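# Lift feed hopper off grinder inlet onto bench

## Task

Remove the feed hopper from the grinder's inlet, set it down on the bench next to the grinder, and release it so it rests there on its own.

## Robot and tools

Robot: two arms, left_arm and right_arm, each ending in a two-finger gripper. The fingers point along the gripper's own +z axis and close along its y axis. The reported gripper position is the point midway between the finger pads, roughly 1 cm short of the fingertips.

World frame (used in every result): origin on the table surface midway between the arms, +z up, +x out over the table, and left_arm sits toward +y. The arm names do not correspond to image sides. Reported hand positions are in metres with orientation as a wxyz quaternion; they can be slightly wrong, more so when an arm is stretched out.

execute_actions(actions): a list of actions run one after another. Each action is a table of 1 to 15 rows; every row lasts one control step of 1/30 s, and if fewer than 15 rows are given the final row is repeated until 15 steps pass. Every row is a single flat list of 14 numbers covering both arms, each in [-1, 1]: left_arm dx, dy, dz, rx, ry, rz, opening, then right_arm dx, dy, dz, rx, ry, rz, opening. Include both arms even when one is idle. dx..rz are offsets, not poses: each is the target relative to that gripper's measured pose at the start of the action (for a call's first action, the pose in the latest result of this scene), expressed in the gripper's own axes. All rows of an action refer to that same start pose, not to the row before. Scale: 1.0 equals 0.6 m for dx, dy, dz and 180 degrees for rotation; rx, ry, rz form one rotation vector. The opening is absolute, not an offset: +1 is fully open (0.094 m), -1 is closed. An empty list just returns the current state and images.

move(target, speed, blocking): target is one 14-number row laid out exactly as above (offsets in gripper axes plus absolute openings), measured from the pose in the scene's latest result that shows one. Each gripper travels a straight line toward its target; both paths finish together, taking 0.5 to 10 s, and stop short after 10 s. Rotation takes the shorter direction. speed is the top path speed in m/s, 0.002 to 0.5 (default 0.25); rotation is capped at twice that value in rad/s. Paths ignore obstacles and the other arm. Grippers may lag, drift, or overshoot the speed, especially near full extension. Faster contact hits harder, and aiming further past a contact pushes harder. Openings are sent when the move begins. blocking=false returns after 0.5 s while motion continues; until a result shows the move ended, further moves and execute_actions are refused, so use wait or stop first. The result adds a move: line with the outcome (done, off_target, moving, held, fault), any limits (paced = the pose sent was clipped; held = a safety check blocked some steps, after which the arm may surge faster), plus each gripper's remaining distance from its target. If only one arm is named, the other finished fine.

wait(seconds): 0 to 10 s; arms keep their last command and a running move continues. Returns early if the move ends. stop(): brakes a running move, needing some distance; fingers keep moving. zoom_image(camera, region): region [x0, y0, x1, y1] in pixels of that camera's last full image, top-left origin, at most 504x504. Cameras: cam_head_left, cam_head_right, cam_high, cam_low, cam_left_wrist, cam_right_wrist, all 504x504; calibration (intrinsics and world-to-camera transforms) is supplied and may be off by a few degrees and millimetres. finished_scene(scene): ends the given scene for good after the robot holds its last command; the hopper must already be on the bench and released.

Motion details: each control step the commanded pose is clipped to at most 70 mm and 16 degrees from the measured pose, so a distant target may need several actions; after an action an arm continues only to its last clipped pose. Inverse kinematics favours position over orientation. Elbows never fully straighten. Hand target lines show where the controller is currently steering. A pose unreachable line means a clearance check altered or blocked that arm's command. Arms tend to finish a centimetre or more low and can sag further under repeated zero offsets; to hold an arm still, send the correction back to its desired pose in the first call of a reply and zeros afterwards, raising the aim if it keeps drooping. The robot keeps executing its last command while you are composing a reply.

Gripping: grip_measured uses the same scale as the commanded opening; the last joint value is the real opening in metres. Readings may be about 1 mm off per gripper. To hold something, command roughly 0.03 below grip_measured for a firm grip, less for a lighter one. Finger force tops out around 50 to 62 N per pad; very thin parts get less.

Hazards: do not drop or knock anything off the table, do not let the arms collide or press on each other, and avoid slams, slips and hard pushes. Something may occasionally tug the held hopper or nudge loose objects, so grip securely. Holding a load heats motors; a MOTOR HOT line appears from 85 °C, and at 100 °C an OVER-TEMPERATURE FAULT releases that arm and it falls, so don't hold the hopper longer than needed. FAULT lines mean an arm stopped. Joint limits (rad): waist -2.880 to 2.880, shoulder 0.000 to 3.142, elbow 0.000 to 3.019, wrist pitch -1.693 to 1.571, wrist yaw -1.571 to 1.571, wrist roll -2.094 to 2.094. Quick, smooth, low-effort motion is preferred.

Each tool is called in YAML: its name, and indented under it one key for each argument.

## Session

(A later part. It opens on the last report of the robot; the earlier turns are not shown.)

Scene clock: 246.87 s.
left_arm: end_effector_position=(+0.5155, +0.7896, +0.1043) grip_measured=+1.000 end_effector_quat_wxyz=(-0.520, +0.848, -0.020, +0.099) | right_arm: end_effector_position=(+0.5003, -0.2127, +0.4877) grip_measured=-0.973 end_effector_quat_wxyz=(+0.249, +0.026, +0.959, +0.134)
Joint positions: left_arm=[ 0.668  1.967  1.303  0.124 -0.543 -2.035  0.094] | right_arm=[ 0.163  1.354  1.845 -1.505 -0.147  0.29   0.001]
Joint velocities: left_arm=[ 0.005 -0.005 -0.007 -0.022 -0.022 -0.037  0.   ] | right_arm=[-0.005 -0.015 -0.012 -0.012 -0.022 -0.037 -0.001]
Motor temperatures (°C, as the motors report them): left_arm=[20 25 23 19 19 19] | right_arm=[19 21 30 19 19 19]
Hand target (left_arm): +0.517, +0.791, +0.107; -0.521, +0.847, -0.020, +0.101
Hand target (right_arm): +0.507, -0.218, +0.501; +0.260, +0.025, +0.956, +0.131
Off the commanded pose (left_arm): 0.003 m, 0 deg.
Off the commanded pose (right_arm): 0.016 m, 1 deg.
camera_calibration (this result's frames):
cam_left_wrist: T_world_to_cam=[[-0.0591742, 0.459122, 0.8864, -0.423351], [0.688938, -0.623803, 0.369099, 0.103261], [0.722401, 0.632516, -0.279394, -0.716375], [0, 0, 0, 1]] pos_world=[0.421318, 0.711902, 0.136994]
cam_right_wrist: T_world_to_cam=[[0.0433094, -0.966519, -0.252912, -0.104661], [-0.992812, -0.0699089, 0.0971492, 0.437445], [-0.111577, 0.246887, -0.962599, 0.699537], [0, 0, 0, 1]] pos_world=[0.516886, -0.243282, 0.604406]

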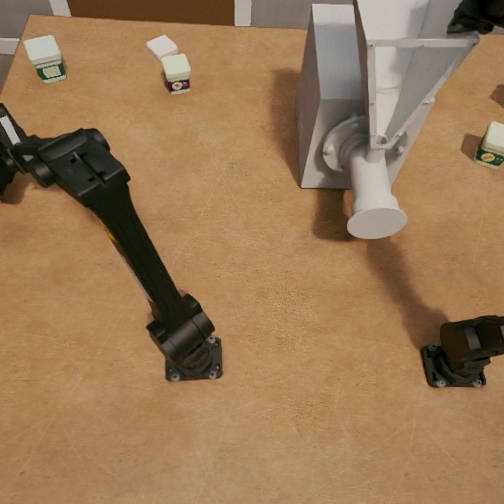

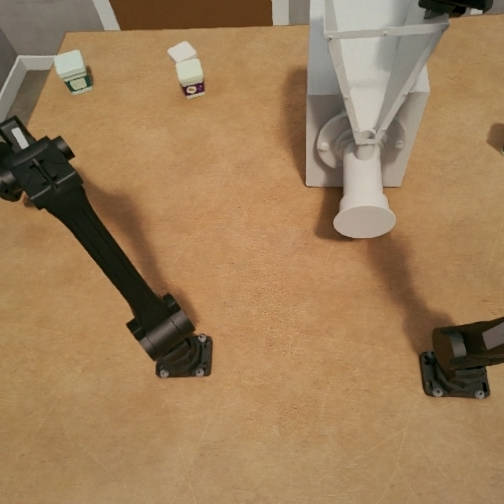

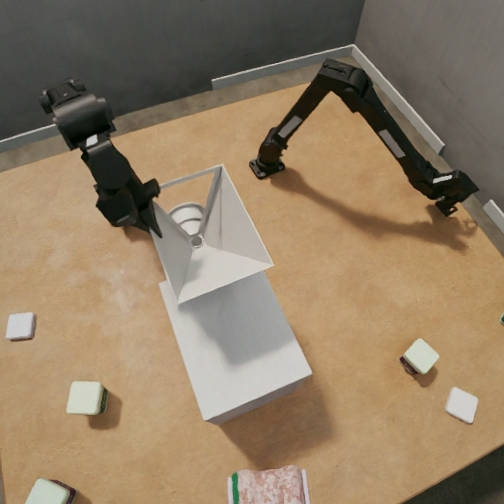

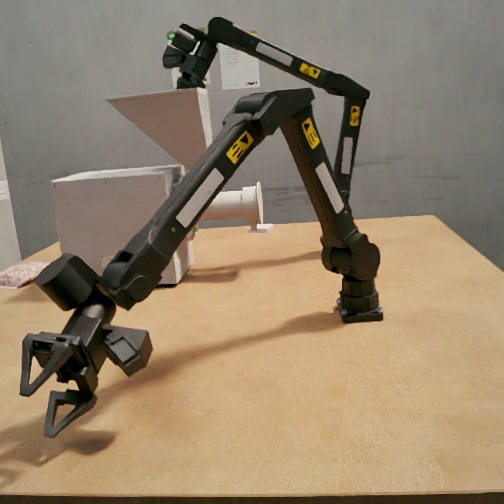

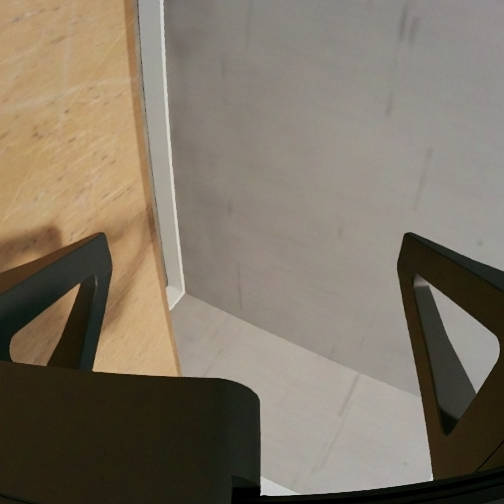

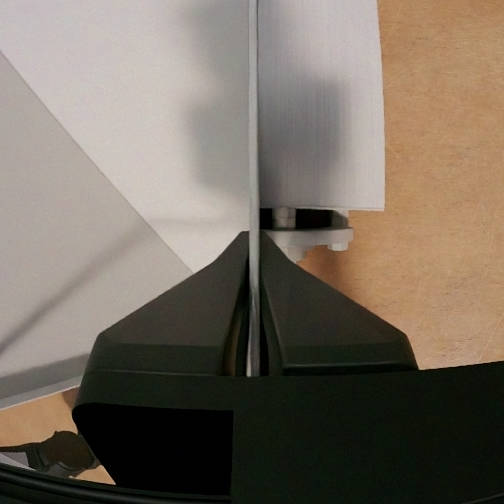

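move:
  target: [0,0,0,0,0,0,1, -0.0418,0.0127,-0.058,0,-0.0073,0,-1]
  speed: 0.04

Scene clock: 264.17 s.
left_arm: end_effector_position=(+0.5140, +0.7883, +0.1015) grip_measured=+1.000 end_effector_quat_wxyz=(-0.518, +0.850, -0.021, +0.097) | right_arm: end_effector_position=(+0.4995, -0.2116, +0.4894) grip_measured=-0.973 end_effector_quat_wxyz=(+0.215, +0.025, +0.968, +0.129)
Joint positions: left_arm=[ 0.668  1.967  1.297  0.124 -0.543 -2.035  0.094] | right_arm=[ 0.163  1.406  1.926 -1.605 -0.153  0.285  0.001]
Joint velocities: left_arm=[-0.005 -0.005 -0.002 -0.002 -0.037 -0.022  0.   ] | right_arm=[ 0.005 -0.005  0.012 -0.002 -0.095  0.051  0.   ]
Motor temperatures (°C, as the motors report them): left_arm=[20 25 23 19 19 19] | right_arm=[19 21 31 19 19 19]
Hand target (left_arm): +0.515, +0.790, +0.104; -0.520, +0.848, -0.020, +0.099
Hand target (right_arm): +0.502, -0.217, +0.529; +0.261, +0.028, +0.956, +0.134
Off the commanded pose (left_arm): 0.003 m, 0 deg.
Off the commanded pose (right_arm): 0.042 m, 5 deg.
move: off_target (right_arm)
camera_calibration (this result's frames):
cam_left_wrist: T_world_to_cam=[[-0.0554509, 0.46256, 0.884852, -0.424797], [0.690489, -0.622371, 0.368618, 0.102584], [0.721215, 0.631421, -0.284881, -0.713201], [0, 0, 0, 1]] pos_world=[0.419982, 0.710669, 0.134891]
cam_right_wrist: T_world_to_cam=[[0.0339101, -0.968739, -0.245756, -0.102468], [-0.983185, -0.0764829, 0.165823, 0.396764], [-0.179436, 0.236, -0.955043, 0.728745], [0, 0, 0, 1]] pos_world=[0.52433, -0.240903, 0.605007]

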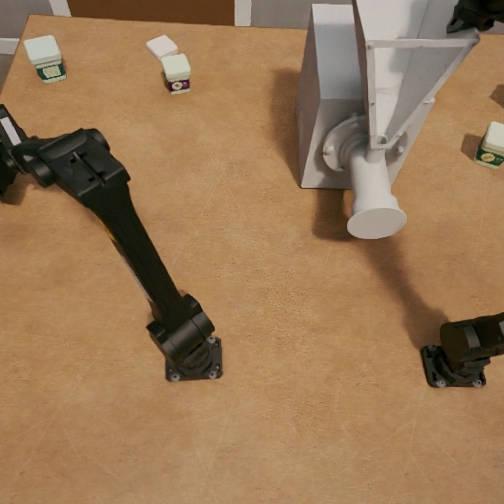

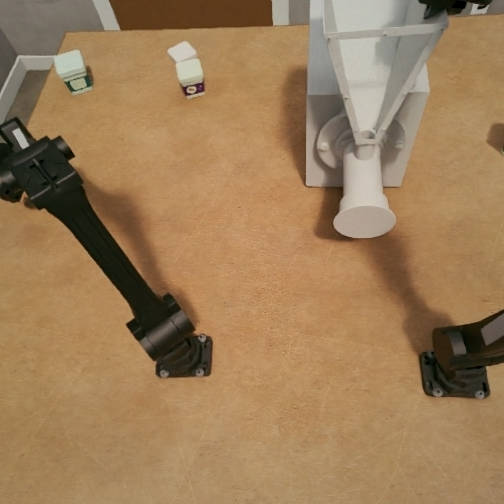

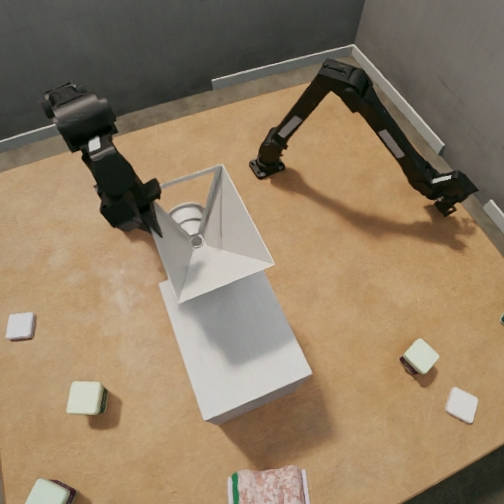

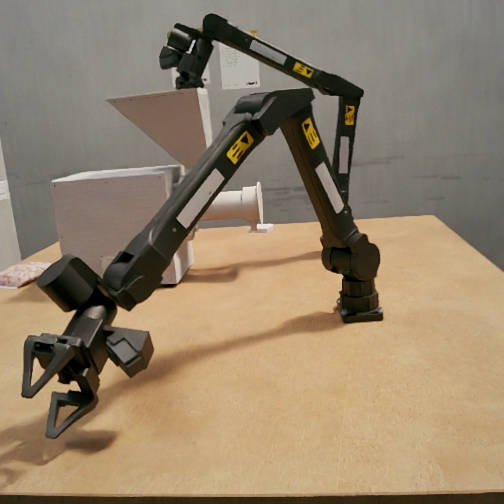

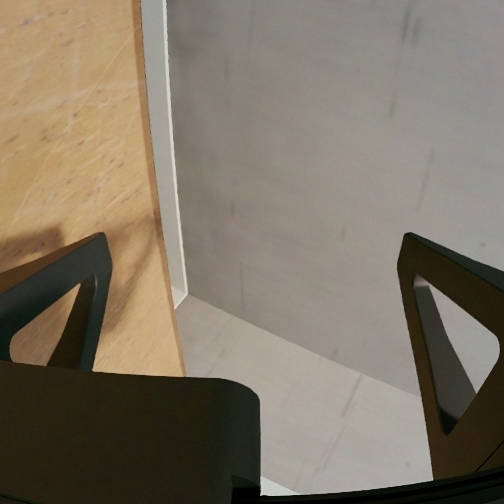

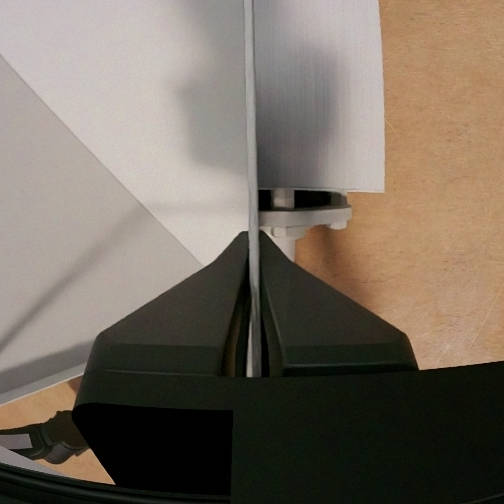

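move:
  target: [0,0,0,0,0,0,1, -0.0397,0.0278,0.002,0,0,0,-1]
  speed: 0.04

Scene clock: 353.20 s.
left_arm: end_effector_position=(+0.5125, +0.7869, +0.0987) grip_measured=+1.000 end_effector_quat_wxyz=(-0.516, +0.851, -0.022, +0.095) | right_arm: end_effector_position=(+0.5000, -0.2099, +0.4887) grip_measured=-0.972 end_effector_quat_wxyz=(+0.194, +0.021, +0.973, +0.125)
Joint positions: left_arm=[ 0.668  1.967  1.292  0.124 -0.543 -2.035  0.094] | right_arm=[ 0.165  1.441  1.975 -1.664 -0.157  0.274  0.001]
Joint velocities: left_arm=[-0.005 -0.005  0.002 -0.002 -0.007 -0.007  0.   ] | right_arm=[ 0.005  0.005  0.007 -0.002 -0.095 -0.051  0.   ]
Motor temperatures (°C, as the motors report them): left_arm=[20 26 23 19 19 19] | right_arm=[19 22 37 19 19 19]
Hand target (left_arm): +0.514, +0.788, +0.101; -0.518, +0.850, -0.021, +0.097
Hand target (right_arm): +0.520, -0.198, +0.502; +0.216, +0.025, +0.967, +0.130
Off the commanded pose (left_arm): 0.003 m, 0 deg.
Off the commanded pose (right_arm): 0.028 m, 3 deg.
move: off_target (right_arm)
camera_calibration (this result's frames):
cam_left_wrist: T_world_to_cam=[[-0.0517343, 0.465992, 0.883275, -0.426227], [0.692038, -0.620941, 0.368125, 0.101914], [0.720005, 0.630304, -0.29036, -0.710018], [0, 0, 0, 1]] pos_world=[0.418638, 0.709428, 0.132798]
cam_right_wrist: T_world_to_cam=[[0.0362521, -0.970819, -0.237059, -0.106866], [-0.974078, -0.0873298, 0.208678, 0.369692], [-0.223291, 0.223349, -0.948818, 0.743906], [0, 0, 0, 1]] pos_world=[0.53009, -0.237613, 0.603351]

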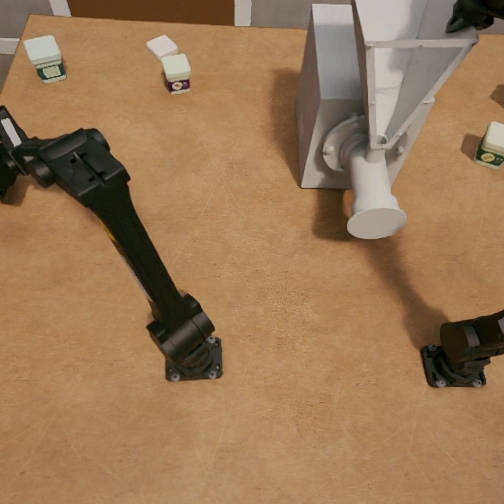

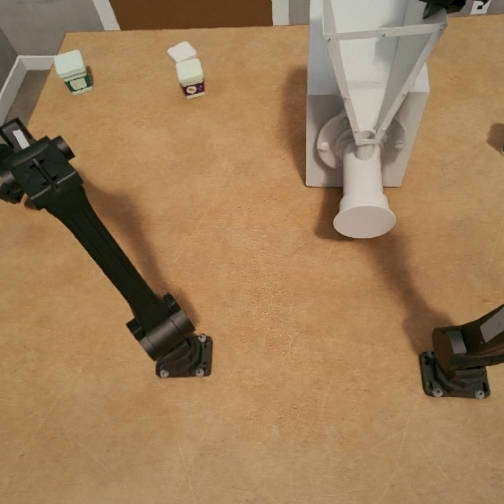

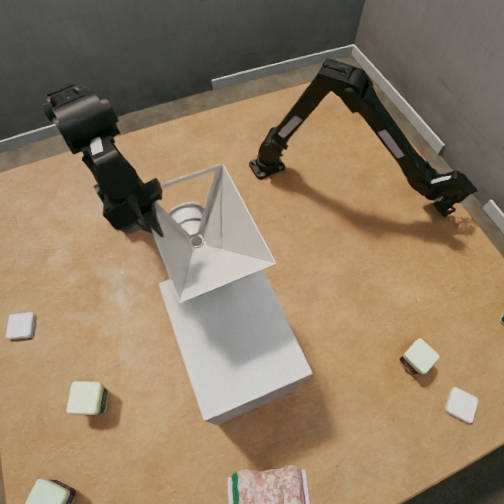

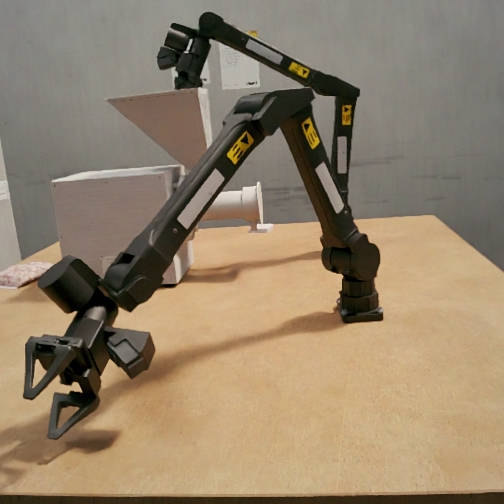

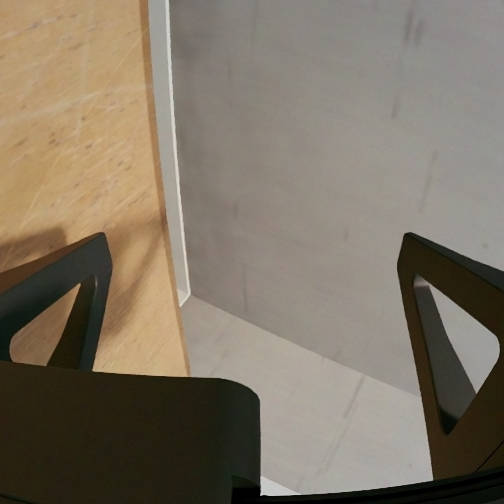

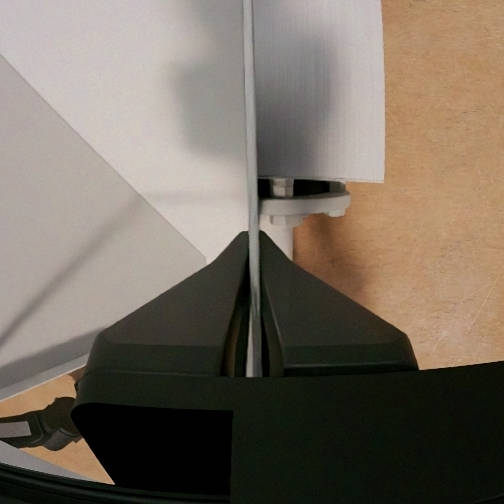

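execute_actions:
  actions:
    - [[0,0,0,0,0,0,1, -0.01,0,-0.018,0,0,0,-0.9],[0,0,0,0,0,0,1, -0.01,0,-0.018,0,0,0,-0.8],[0,0,0,0,0,0,1, -0.01,0,-0.018,0,0,0,-0.6],[0,0,0,0,0,0,1, -0.01,0,-0.018,0,0,0,-0.3],[0,0,0,0,0,0,1, -0.01,0,-0.018,0,0,0,0.0],[0,0,0,0,0,0,1, -0.01,0,-0.018,0,0,0,0.4]]
    - [[0,0,0,0,0,0,1, -0.06,0,-0.12,0,0,0,0.4]]
    - [[0,0,0,0,0,0,1, -0.04,0,-0.06,0,0,0,0.4]]

Scene clock: 385.83 s.
left_arm: end_effector_position=(+0.5082, +0.7829, +0.0908) grip_measured=+1.000 end_effector_quat_wxyz=(-0.511, +0.854, -0.025, +0.090) | right_arm: end_effector_position=(+0.5026, -0.2393, +0.5792) grip_measured=+0.398 end_effector_quat_wxyz=(+0.282, +0.037, +0.947, +0.150)
Joint positions: left_arm=[ 0.668  1.967  1.275  0.124 -0.543 -2.035  0.094] | right_arm=[ 0.088  1.464  2.219 -1.703 -0.199  0.262  0.066]
Joint velocities: left_arm=[-0.015  0.015 -0.012 -0.002 -0.066 -0.037  0.   ] | right_arm=[-0.005 -0.024 -0.012 -0.002  0.125 -0.022  0.   ]
Motor temperatures (°C, as the motors report them): left_arm=[20 26 23 19 19 19] | right_arm=[19 22 36 19 19 19]
Hand target (left_arm): +0.510, +0.784, +0.093; -0.513, +0.853, -0.024, +0.092
Hand target (right_arm): +0.502, -0.242, +0.594; +0.298, +0.034, +0.942, +0.152
Off the commanded pose (left_arm): 0.003 m, 0 deg.
Off the commanded pose (right_arm): 0.016 m, 4 deg.
joint sent to its limit (right arm) — the command would take joint 4 (wrist pitch) past its lower limit, so that joint was sent only as far as its limit.
camera_calibration (this result's frames):
cam_left_wrist: T_world_to_cam=[[-0.0411172, 0.475795, 0.878595, -0.43023], [0.696465, -0.616853, 0.366645, 0.10003], [0.716412, 0.626986, -0.306011, -0.700844], [0, 0, 0, 1]] pos_world=[0.414735, 0.705824, 0.126857]
cam_right_wrist: T_world_to_cam=[[0.039137, -0.957037, -0.287312, -0.083084], [-0.998366, -0.0494305, 0.028658, 0.476312], [-0.0416287, 0.285721, -0.957408, 0.765592], [0, 0, 0, 1]] pos_world=[0.510656, -0.274716, 0.695463]

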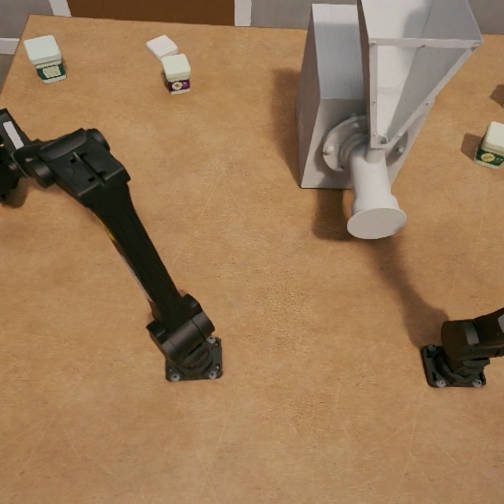

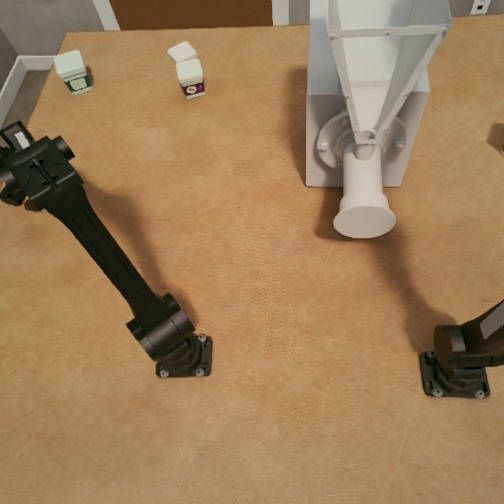

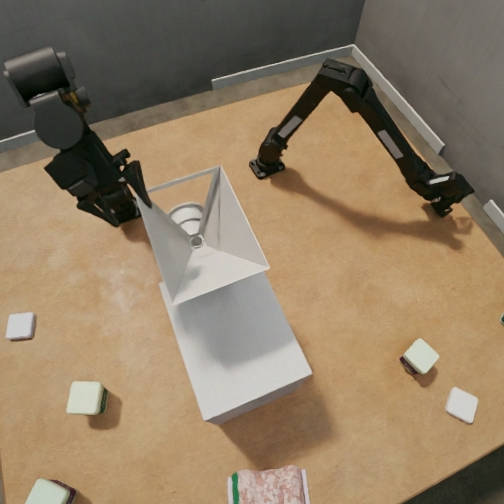

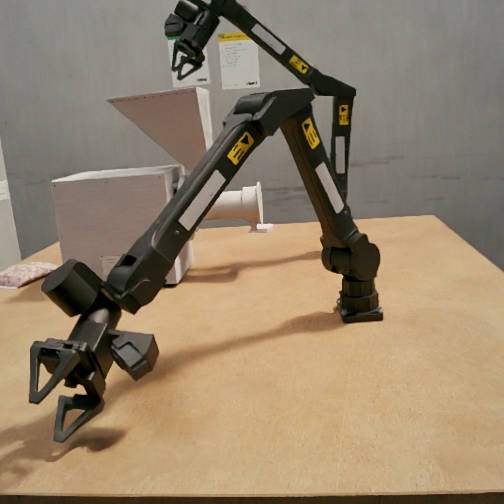

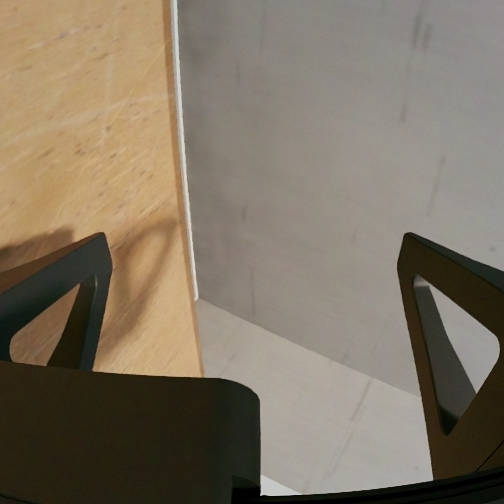

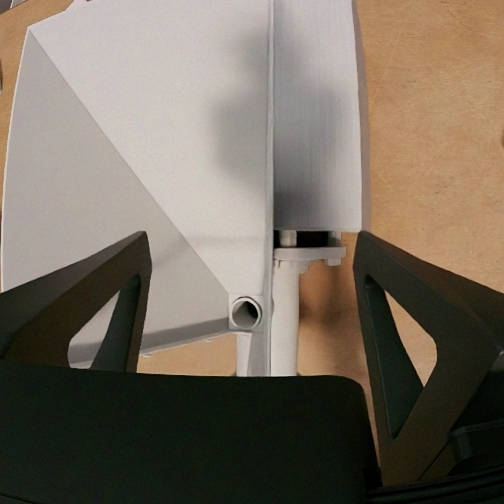

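zoom_image:
  camera: "cam_high"
  region: [100, 140, 340, 440]

zoom_image:
  camera: "cam_right_wrist"
  region: [170, 220, 370, 380]

zoom_image:
  camera: "cam_head_right"
  region: [260, 0, 504, 260]

Region (100, 140, 340, 440) of cam_high's 504x504 image, scaled by 1.680, with more detail than that image has; it fills the left 403 columns of this view, and the rest is white.

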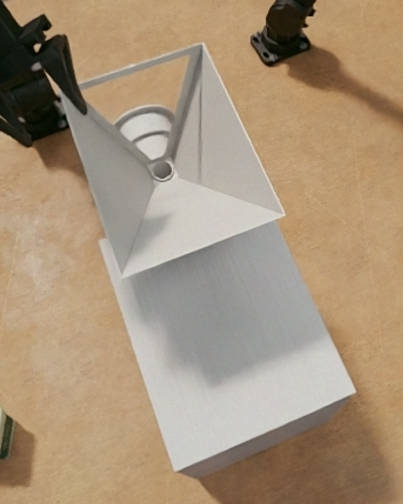

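Region (170, 220, 370, 380) of cam_right_wrist's 504x504 image, scaled by 2.520, with more detail than that image has; it fills the top 403 rows of this view, and the rest is white.

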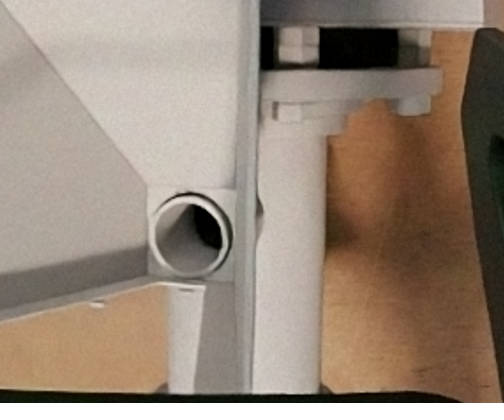

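Region (260, 0, 504, 260) of cam_head_right's 504x504 image, scaled by 1.938, with more detail than that image has; it fills the left 473 columns of this view, and the rest is white.

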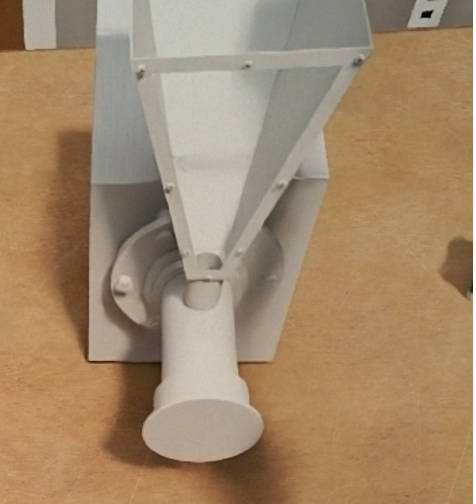

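move:
  target: [0.0898,-0.2152,-0.971,0.1614,0.494,0.661,1, 0.0555,-0.0053,-0.0175,0.015,-0.0385,-0.0053,1]
  speed: 0.4

Scene clock: 495.73 s.
left_arm: end_effector_position=(+0.4416, +0.3295, +0.4529) grip_measured=+1.000 end_effector_quat_wxyz=(+0.315, -0.066, +0.937, -0.135) | right_arm: end_effector_position=(+0.4706, -0.2435, +0.5651) grip_measured=+1.000 end_effector_quat_wxyz=(+0.331, +0.046, +0.935, +0.119)
Joint positions: left_arm=[ 0.344  1.145  1.532 -1.409  0.457  0.15   0.094] | right_arm=[ 0.13   1.277  1.949 -1.528 -0.088  0.292  0.094]
Joint velocities: left_arm=[-0.005 -0.015  0.007  0.012  0.007 -0.007  0.   ] | right_arm=[-0.015 -0.005 -0.002  0.002  0.007  0.037  0.   ]
Motor temperatures (°C, as the motors report them): left_arm=[20 26 24 19 19 19] | right_arm=[19 22 33 19 19 19]
Hand target (left_arm): +0.445, +0.328, +0.476; +0.333, -0.050, +0.933, -0.126
Hand target (right_arm): +0.469, -0.239, +0.569; +0.338, +0.045, +0.932, +0.122
Off the commanded pose (left_arm): 0.028 m, 4 deg.
Off the commanded pose (right_arm): 0.006 m, 1 deg.
move: off_target (left_arm)
camera_calibration (this result's frames):
cam_left_wrist: T_world_to_cam=[[0.0327994, -0.957131, 0.287794, 0.171675], [-0.998841, -0.0415415, -0.0243205, 0.470158], [0.0352332, -0.286662, -0.957384, 0.63882], [0, 0, 0, 1]] pos_world=[0.441474, 0.366972, 0.573623]
cam_right_wrist: T_world_to_cam=[[0.0152149, -0.972757, -0.231326, -0.114115], [-0.997823, 0.000077201, -0.065954, 0.509848], [0.0641751, 0.231826, -0.970638, 0.696529], [0, 0, 0, 1]] pos_world=[0.465774, -0.272519, 0.683306]

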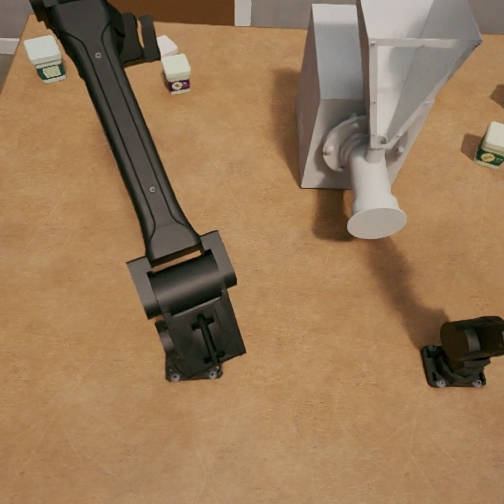

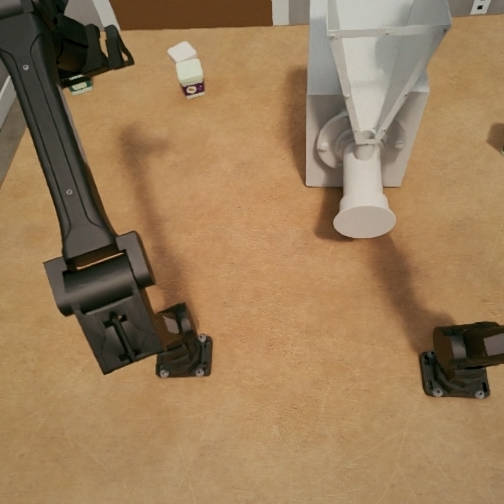

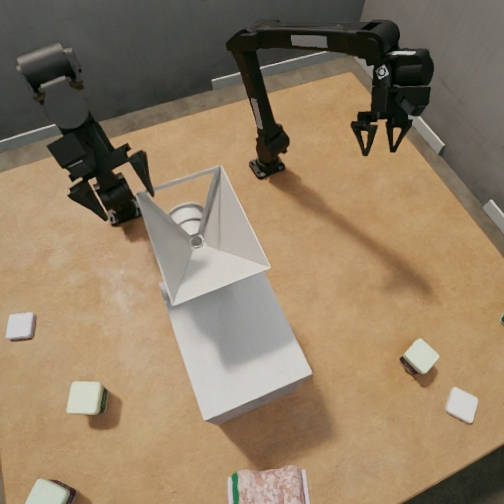

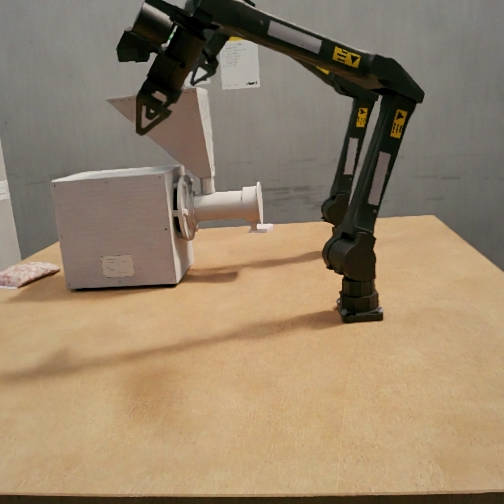

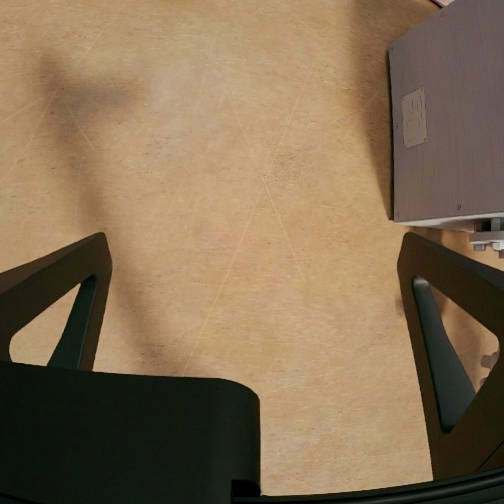

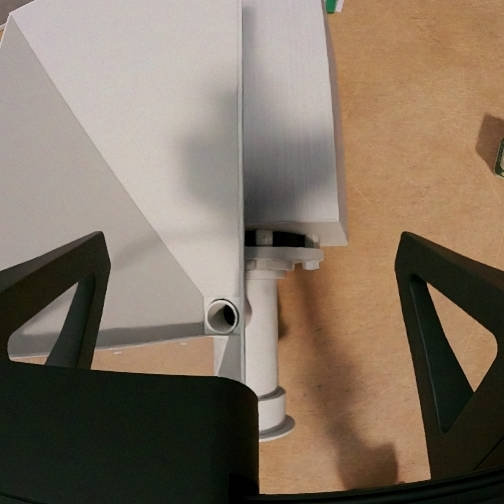

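Now cam_low has a clear side view of the neck.

zoom_image:
  camera: "cam_low"
  region: [160, 140, 280, 260]

zoom_image:
  camera: "cam_low"
  region: [40, 70, 300, 300]

Region (160, 140, 280, 260) of cam_low's 504x504 image, scaled by 4.200, with more detail than that image has.

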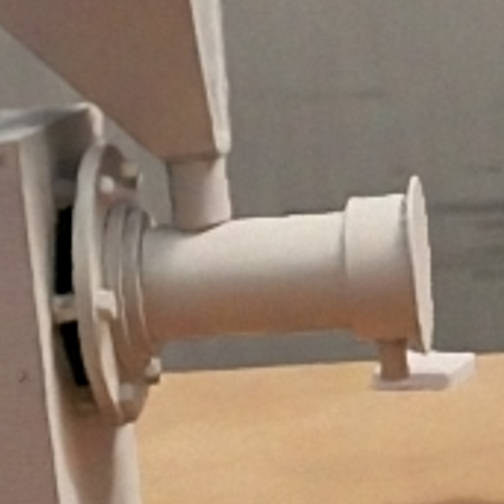

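Region (40, 70, 300, 300) of cam_low's 504x504 image, scaled by 1.938, with more detail than that image has; it fills the top 446 rows of this view, and the rest is white.

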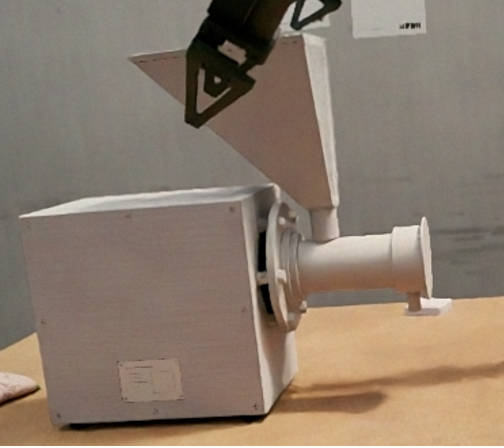

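move:
  target: [-0.0115,-0.6658,-0.0752,-0.0016,-0.02,0.017,1, -0.001,0.009,-0.005,0,0,0,1]
  speed: 0.35

Scene clock: 534.40 s.
left_arm: end_effector_position=(+0.4352, -0.0384, +0.5829) grip_measured=+1.000 end_effector_quat_wxyz=(+0.331, -0.036, +0.937, -0.107) | right_arm: end_effector_position=(+0.4697, -0.2433, +0.5643) grip_measured=+1.000 end_effector_quat_wxyz=(+0.330, +0.047, +0.936, +0.116)
Joint positions: left_arm=[-0.788  1.452  2.191 -1.647 -0.278 -0.692  0.094] | right_arm=[ 0.134  1.277  1.949 -1.532 -0.081  0.296  0.094]
Joint velocities: left_arm=[-0.015  0.005  0.002 -0.012 -0.022 -0.051  0.   ] | right_arm=[ 0.005 -0.005  0.002 -0.007  0.037  0.007  0.   ]
Motor temperatures (°C, as the motors report them): left_arm=[20 25 28 19 19 19] | right_arm=[19 22 32 19 19 19]
Hand target (left_arm): +0.430, -0.032, +0.606; +0.347, -0.046, +0.928, -0.124
Hand target (right_arm): +0.469, -0.239, +0.569; +0.331, +0.046, +0.935, +0.119
Off the commanded pose (left_arm): 0.026 m, 3 deg.
Off the commanded pose (right_arm): 0.006 m, 0 deg.
move: off_target (left_arm)
camera_calibration (this result's frames):
cam_left_wrist: T_world_to_cam=[[-0.00932389, -0.975828, 0.21834, -0.159545], [-0.998186, -0.00390638, -0.060085, 0.473605], [0.0594856, -0.218504, -0.974021, 0.659814], [0, 0, 0, 1]] pos_world=[0.432009, -0.00966682, 0.705964]
cam_right_wrist: T_world_to_cam=[[0.0108153, -0.973719, -0.227495, -0.114344], [-0.99809, 0.003328, -0.0616947, 0.507416], [0.0608304, 0.227727, -0.971823, 0.696974], [0, 0, 0, 1]] pos_world=[0.465286, -0.271748, 0.682628]

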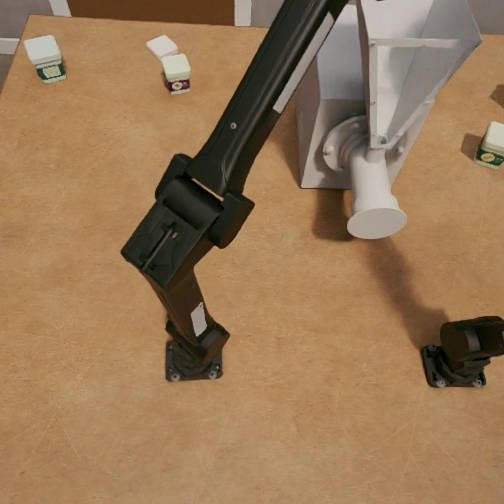

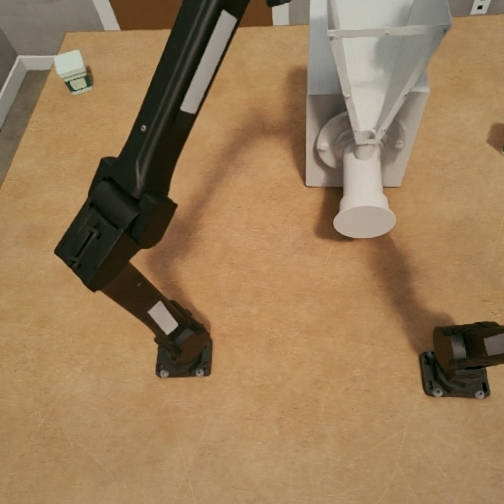

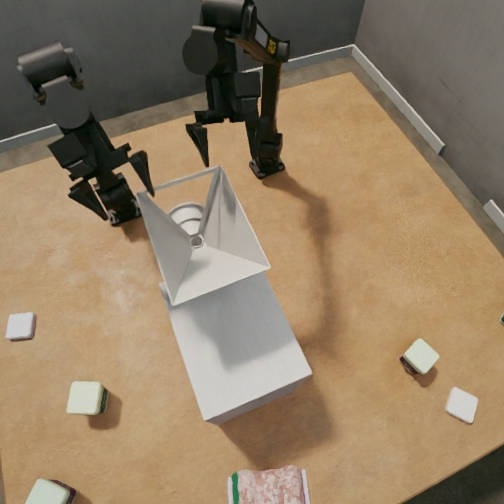

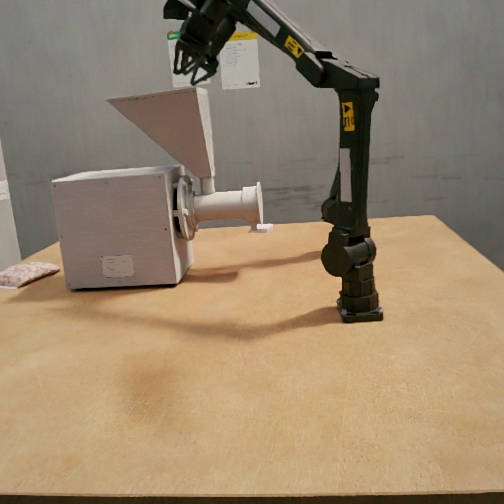

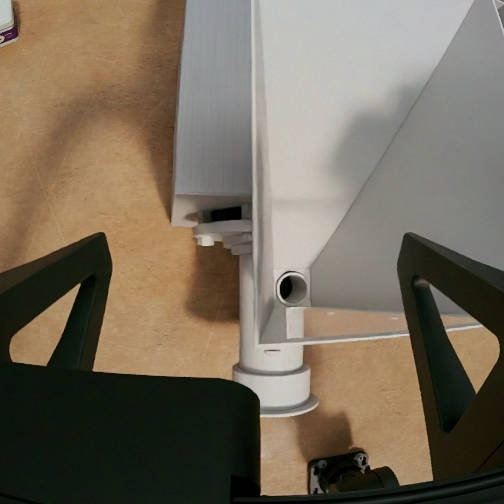

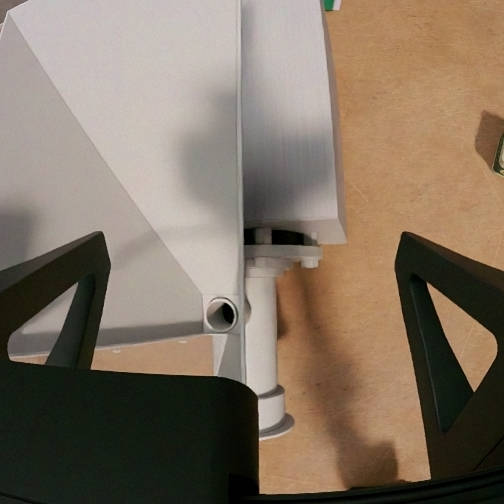

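move:
  target: [0.036,-0.0053,0.1373,0.008,0,-0.008,1, 0.0423,0.0112,0.1,0,0,0,1]
  speed: 0.1

Scene clock: 566.47 s.
left_arm: end_effector_position=(+0.4663, -0.0645, +0.5039) grip_measured=+1.000 end_effector_quat_wxyz=(+0.322, -0.037, +0.939, -0.119) | right_arm: end_effector_position=(+0.4903, -0.2251, +0.4994) grip_measured=+1.000 end_effector_quat_wxyz=(+0.320, +0.048, +0.940, +0.111)
Joint positions: left_arm=[-0.776  1.413  1.899 -1.394 -0.245 -0.693  0.094] | right_arm=[ 0.178  1.247  1.731 -1.365 -0.047  0.327  0.094]
Joint velocities: left_arm=[-0.005  0.005 -0.007  0.002 -0.051 -0.037  0.   ] | right_arm=[-0.005 -0.005  0.007  0.007 -0.022 -0.022  0.   ]
Motor temperatures (°C, as the motors report them): left_arm=[20 25 27 19 19 19] | right_arm=[19 22 32 19 19 19]
Hand target (left_arm): +0.471, -0.059, +0.508; +0.329, -0.044, +0.935, -0.123
Hand target (right_arm): +0.489, -0.221, +0.506; +0.330, +0.047, +0.936, +0.116
Off the commanded pose (left_arm): 0.008 m, 1 deg.
Off the commanded pose (right_arm): 0.007 m, 1 deg.
move: done
camera_calibration (this result's frames):
cam_left_wrist: T_world_to_cam=[[-0.0134663, -0.970732, 0.239788, -0.176065], [-0.999053, 0.00313694, -0.0434066, 0.49221], [0.041384, -0.240145, -0.969855, 0.580225], [0, 0, 0, 1]] pos_world=[0.46536, -0.0331175, 0.626317]
cam_right_wrist: T_world_to_cam=[[0.00480928, -0.975803, -0.218598, -0.113672], [-0.999154, 0.00423979, -0.040908, 0.514224], [0.040845, 0.21861, -0.974957, 0.637788], [0, 0, 0, 1]] pos_world=[0.488285, -0.252529, 0.618004]

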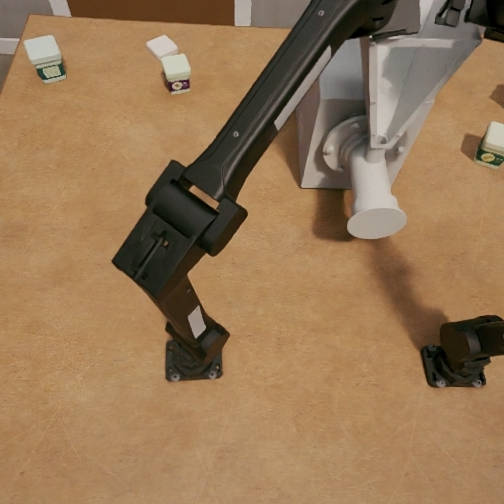

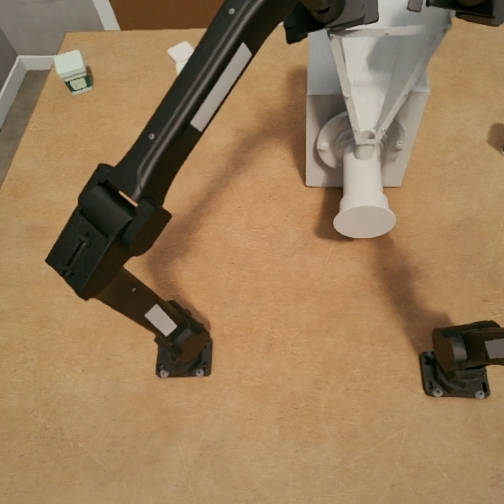

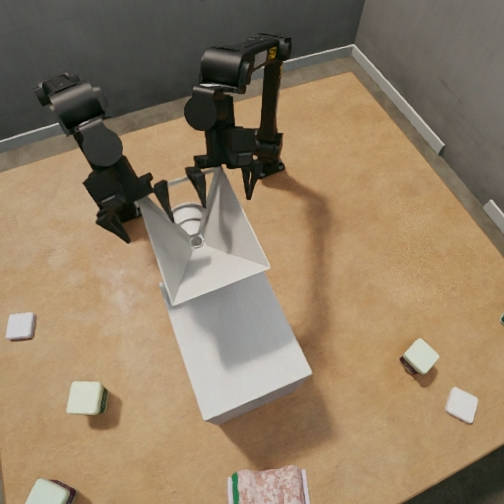

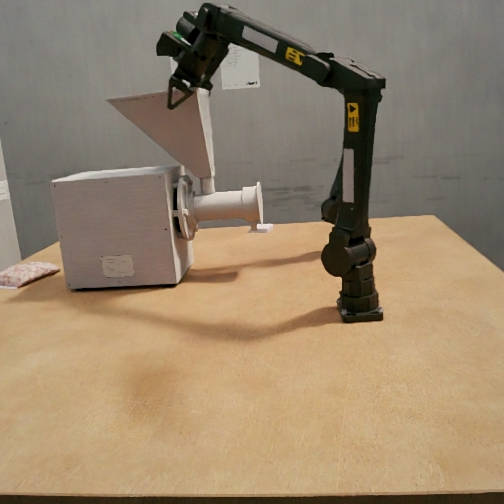

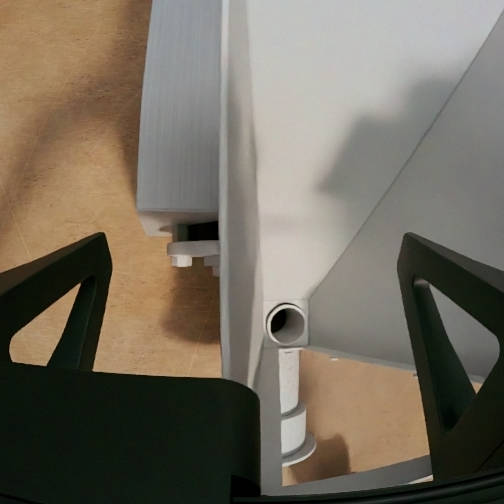

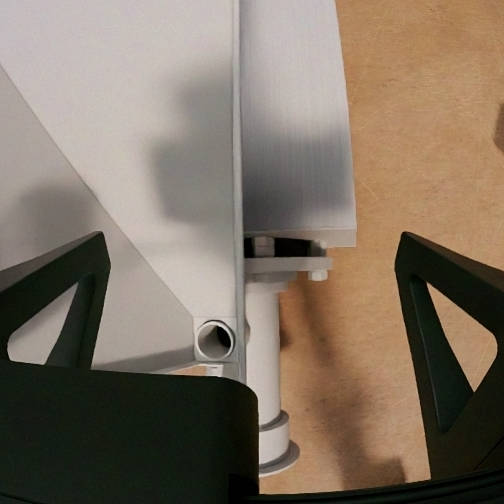

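zoom_image:
  camera: "cam_high"
  region: [80, 130, 300, 320]

zoom_image:
  camera: "cam_low"
  region: [90, 0, 290, 200]

Region (80, 130, 300, 320) of cam_high's 504x504 image, scaled by 2.291, with more detail than that image has; it fills the top 435 rows of this view, and the rest is white.

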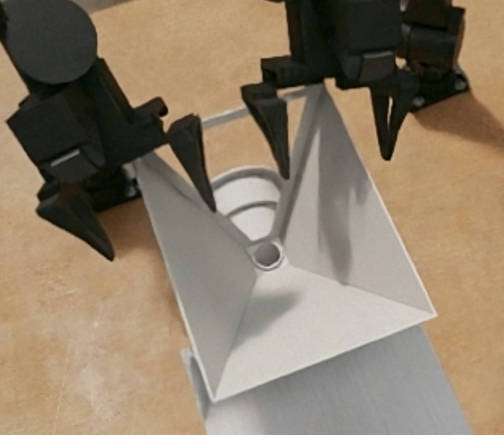

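Region (90, 0, 290, 200) of cam_low's 504x504 image, scaled by 2.520, with more detail than that image has.

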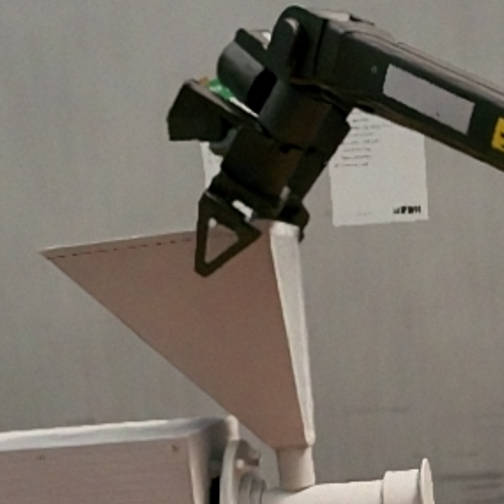

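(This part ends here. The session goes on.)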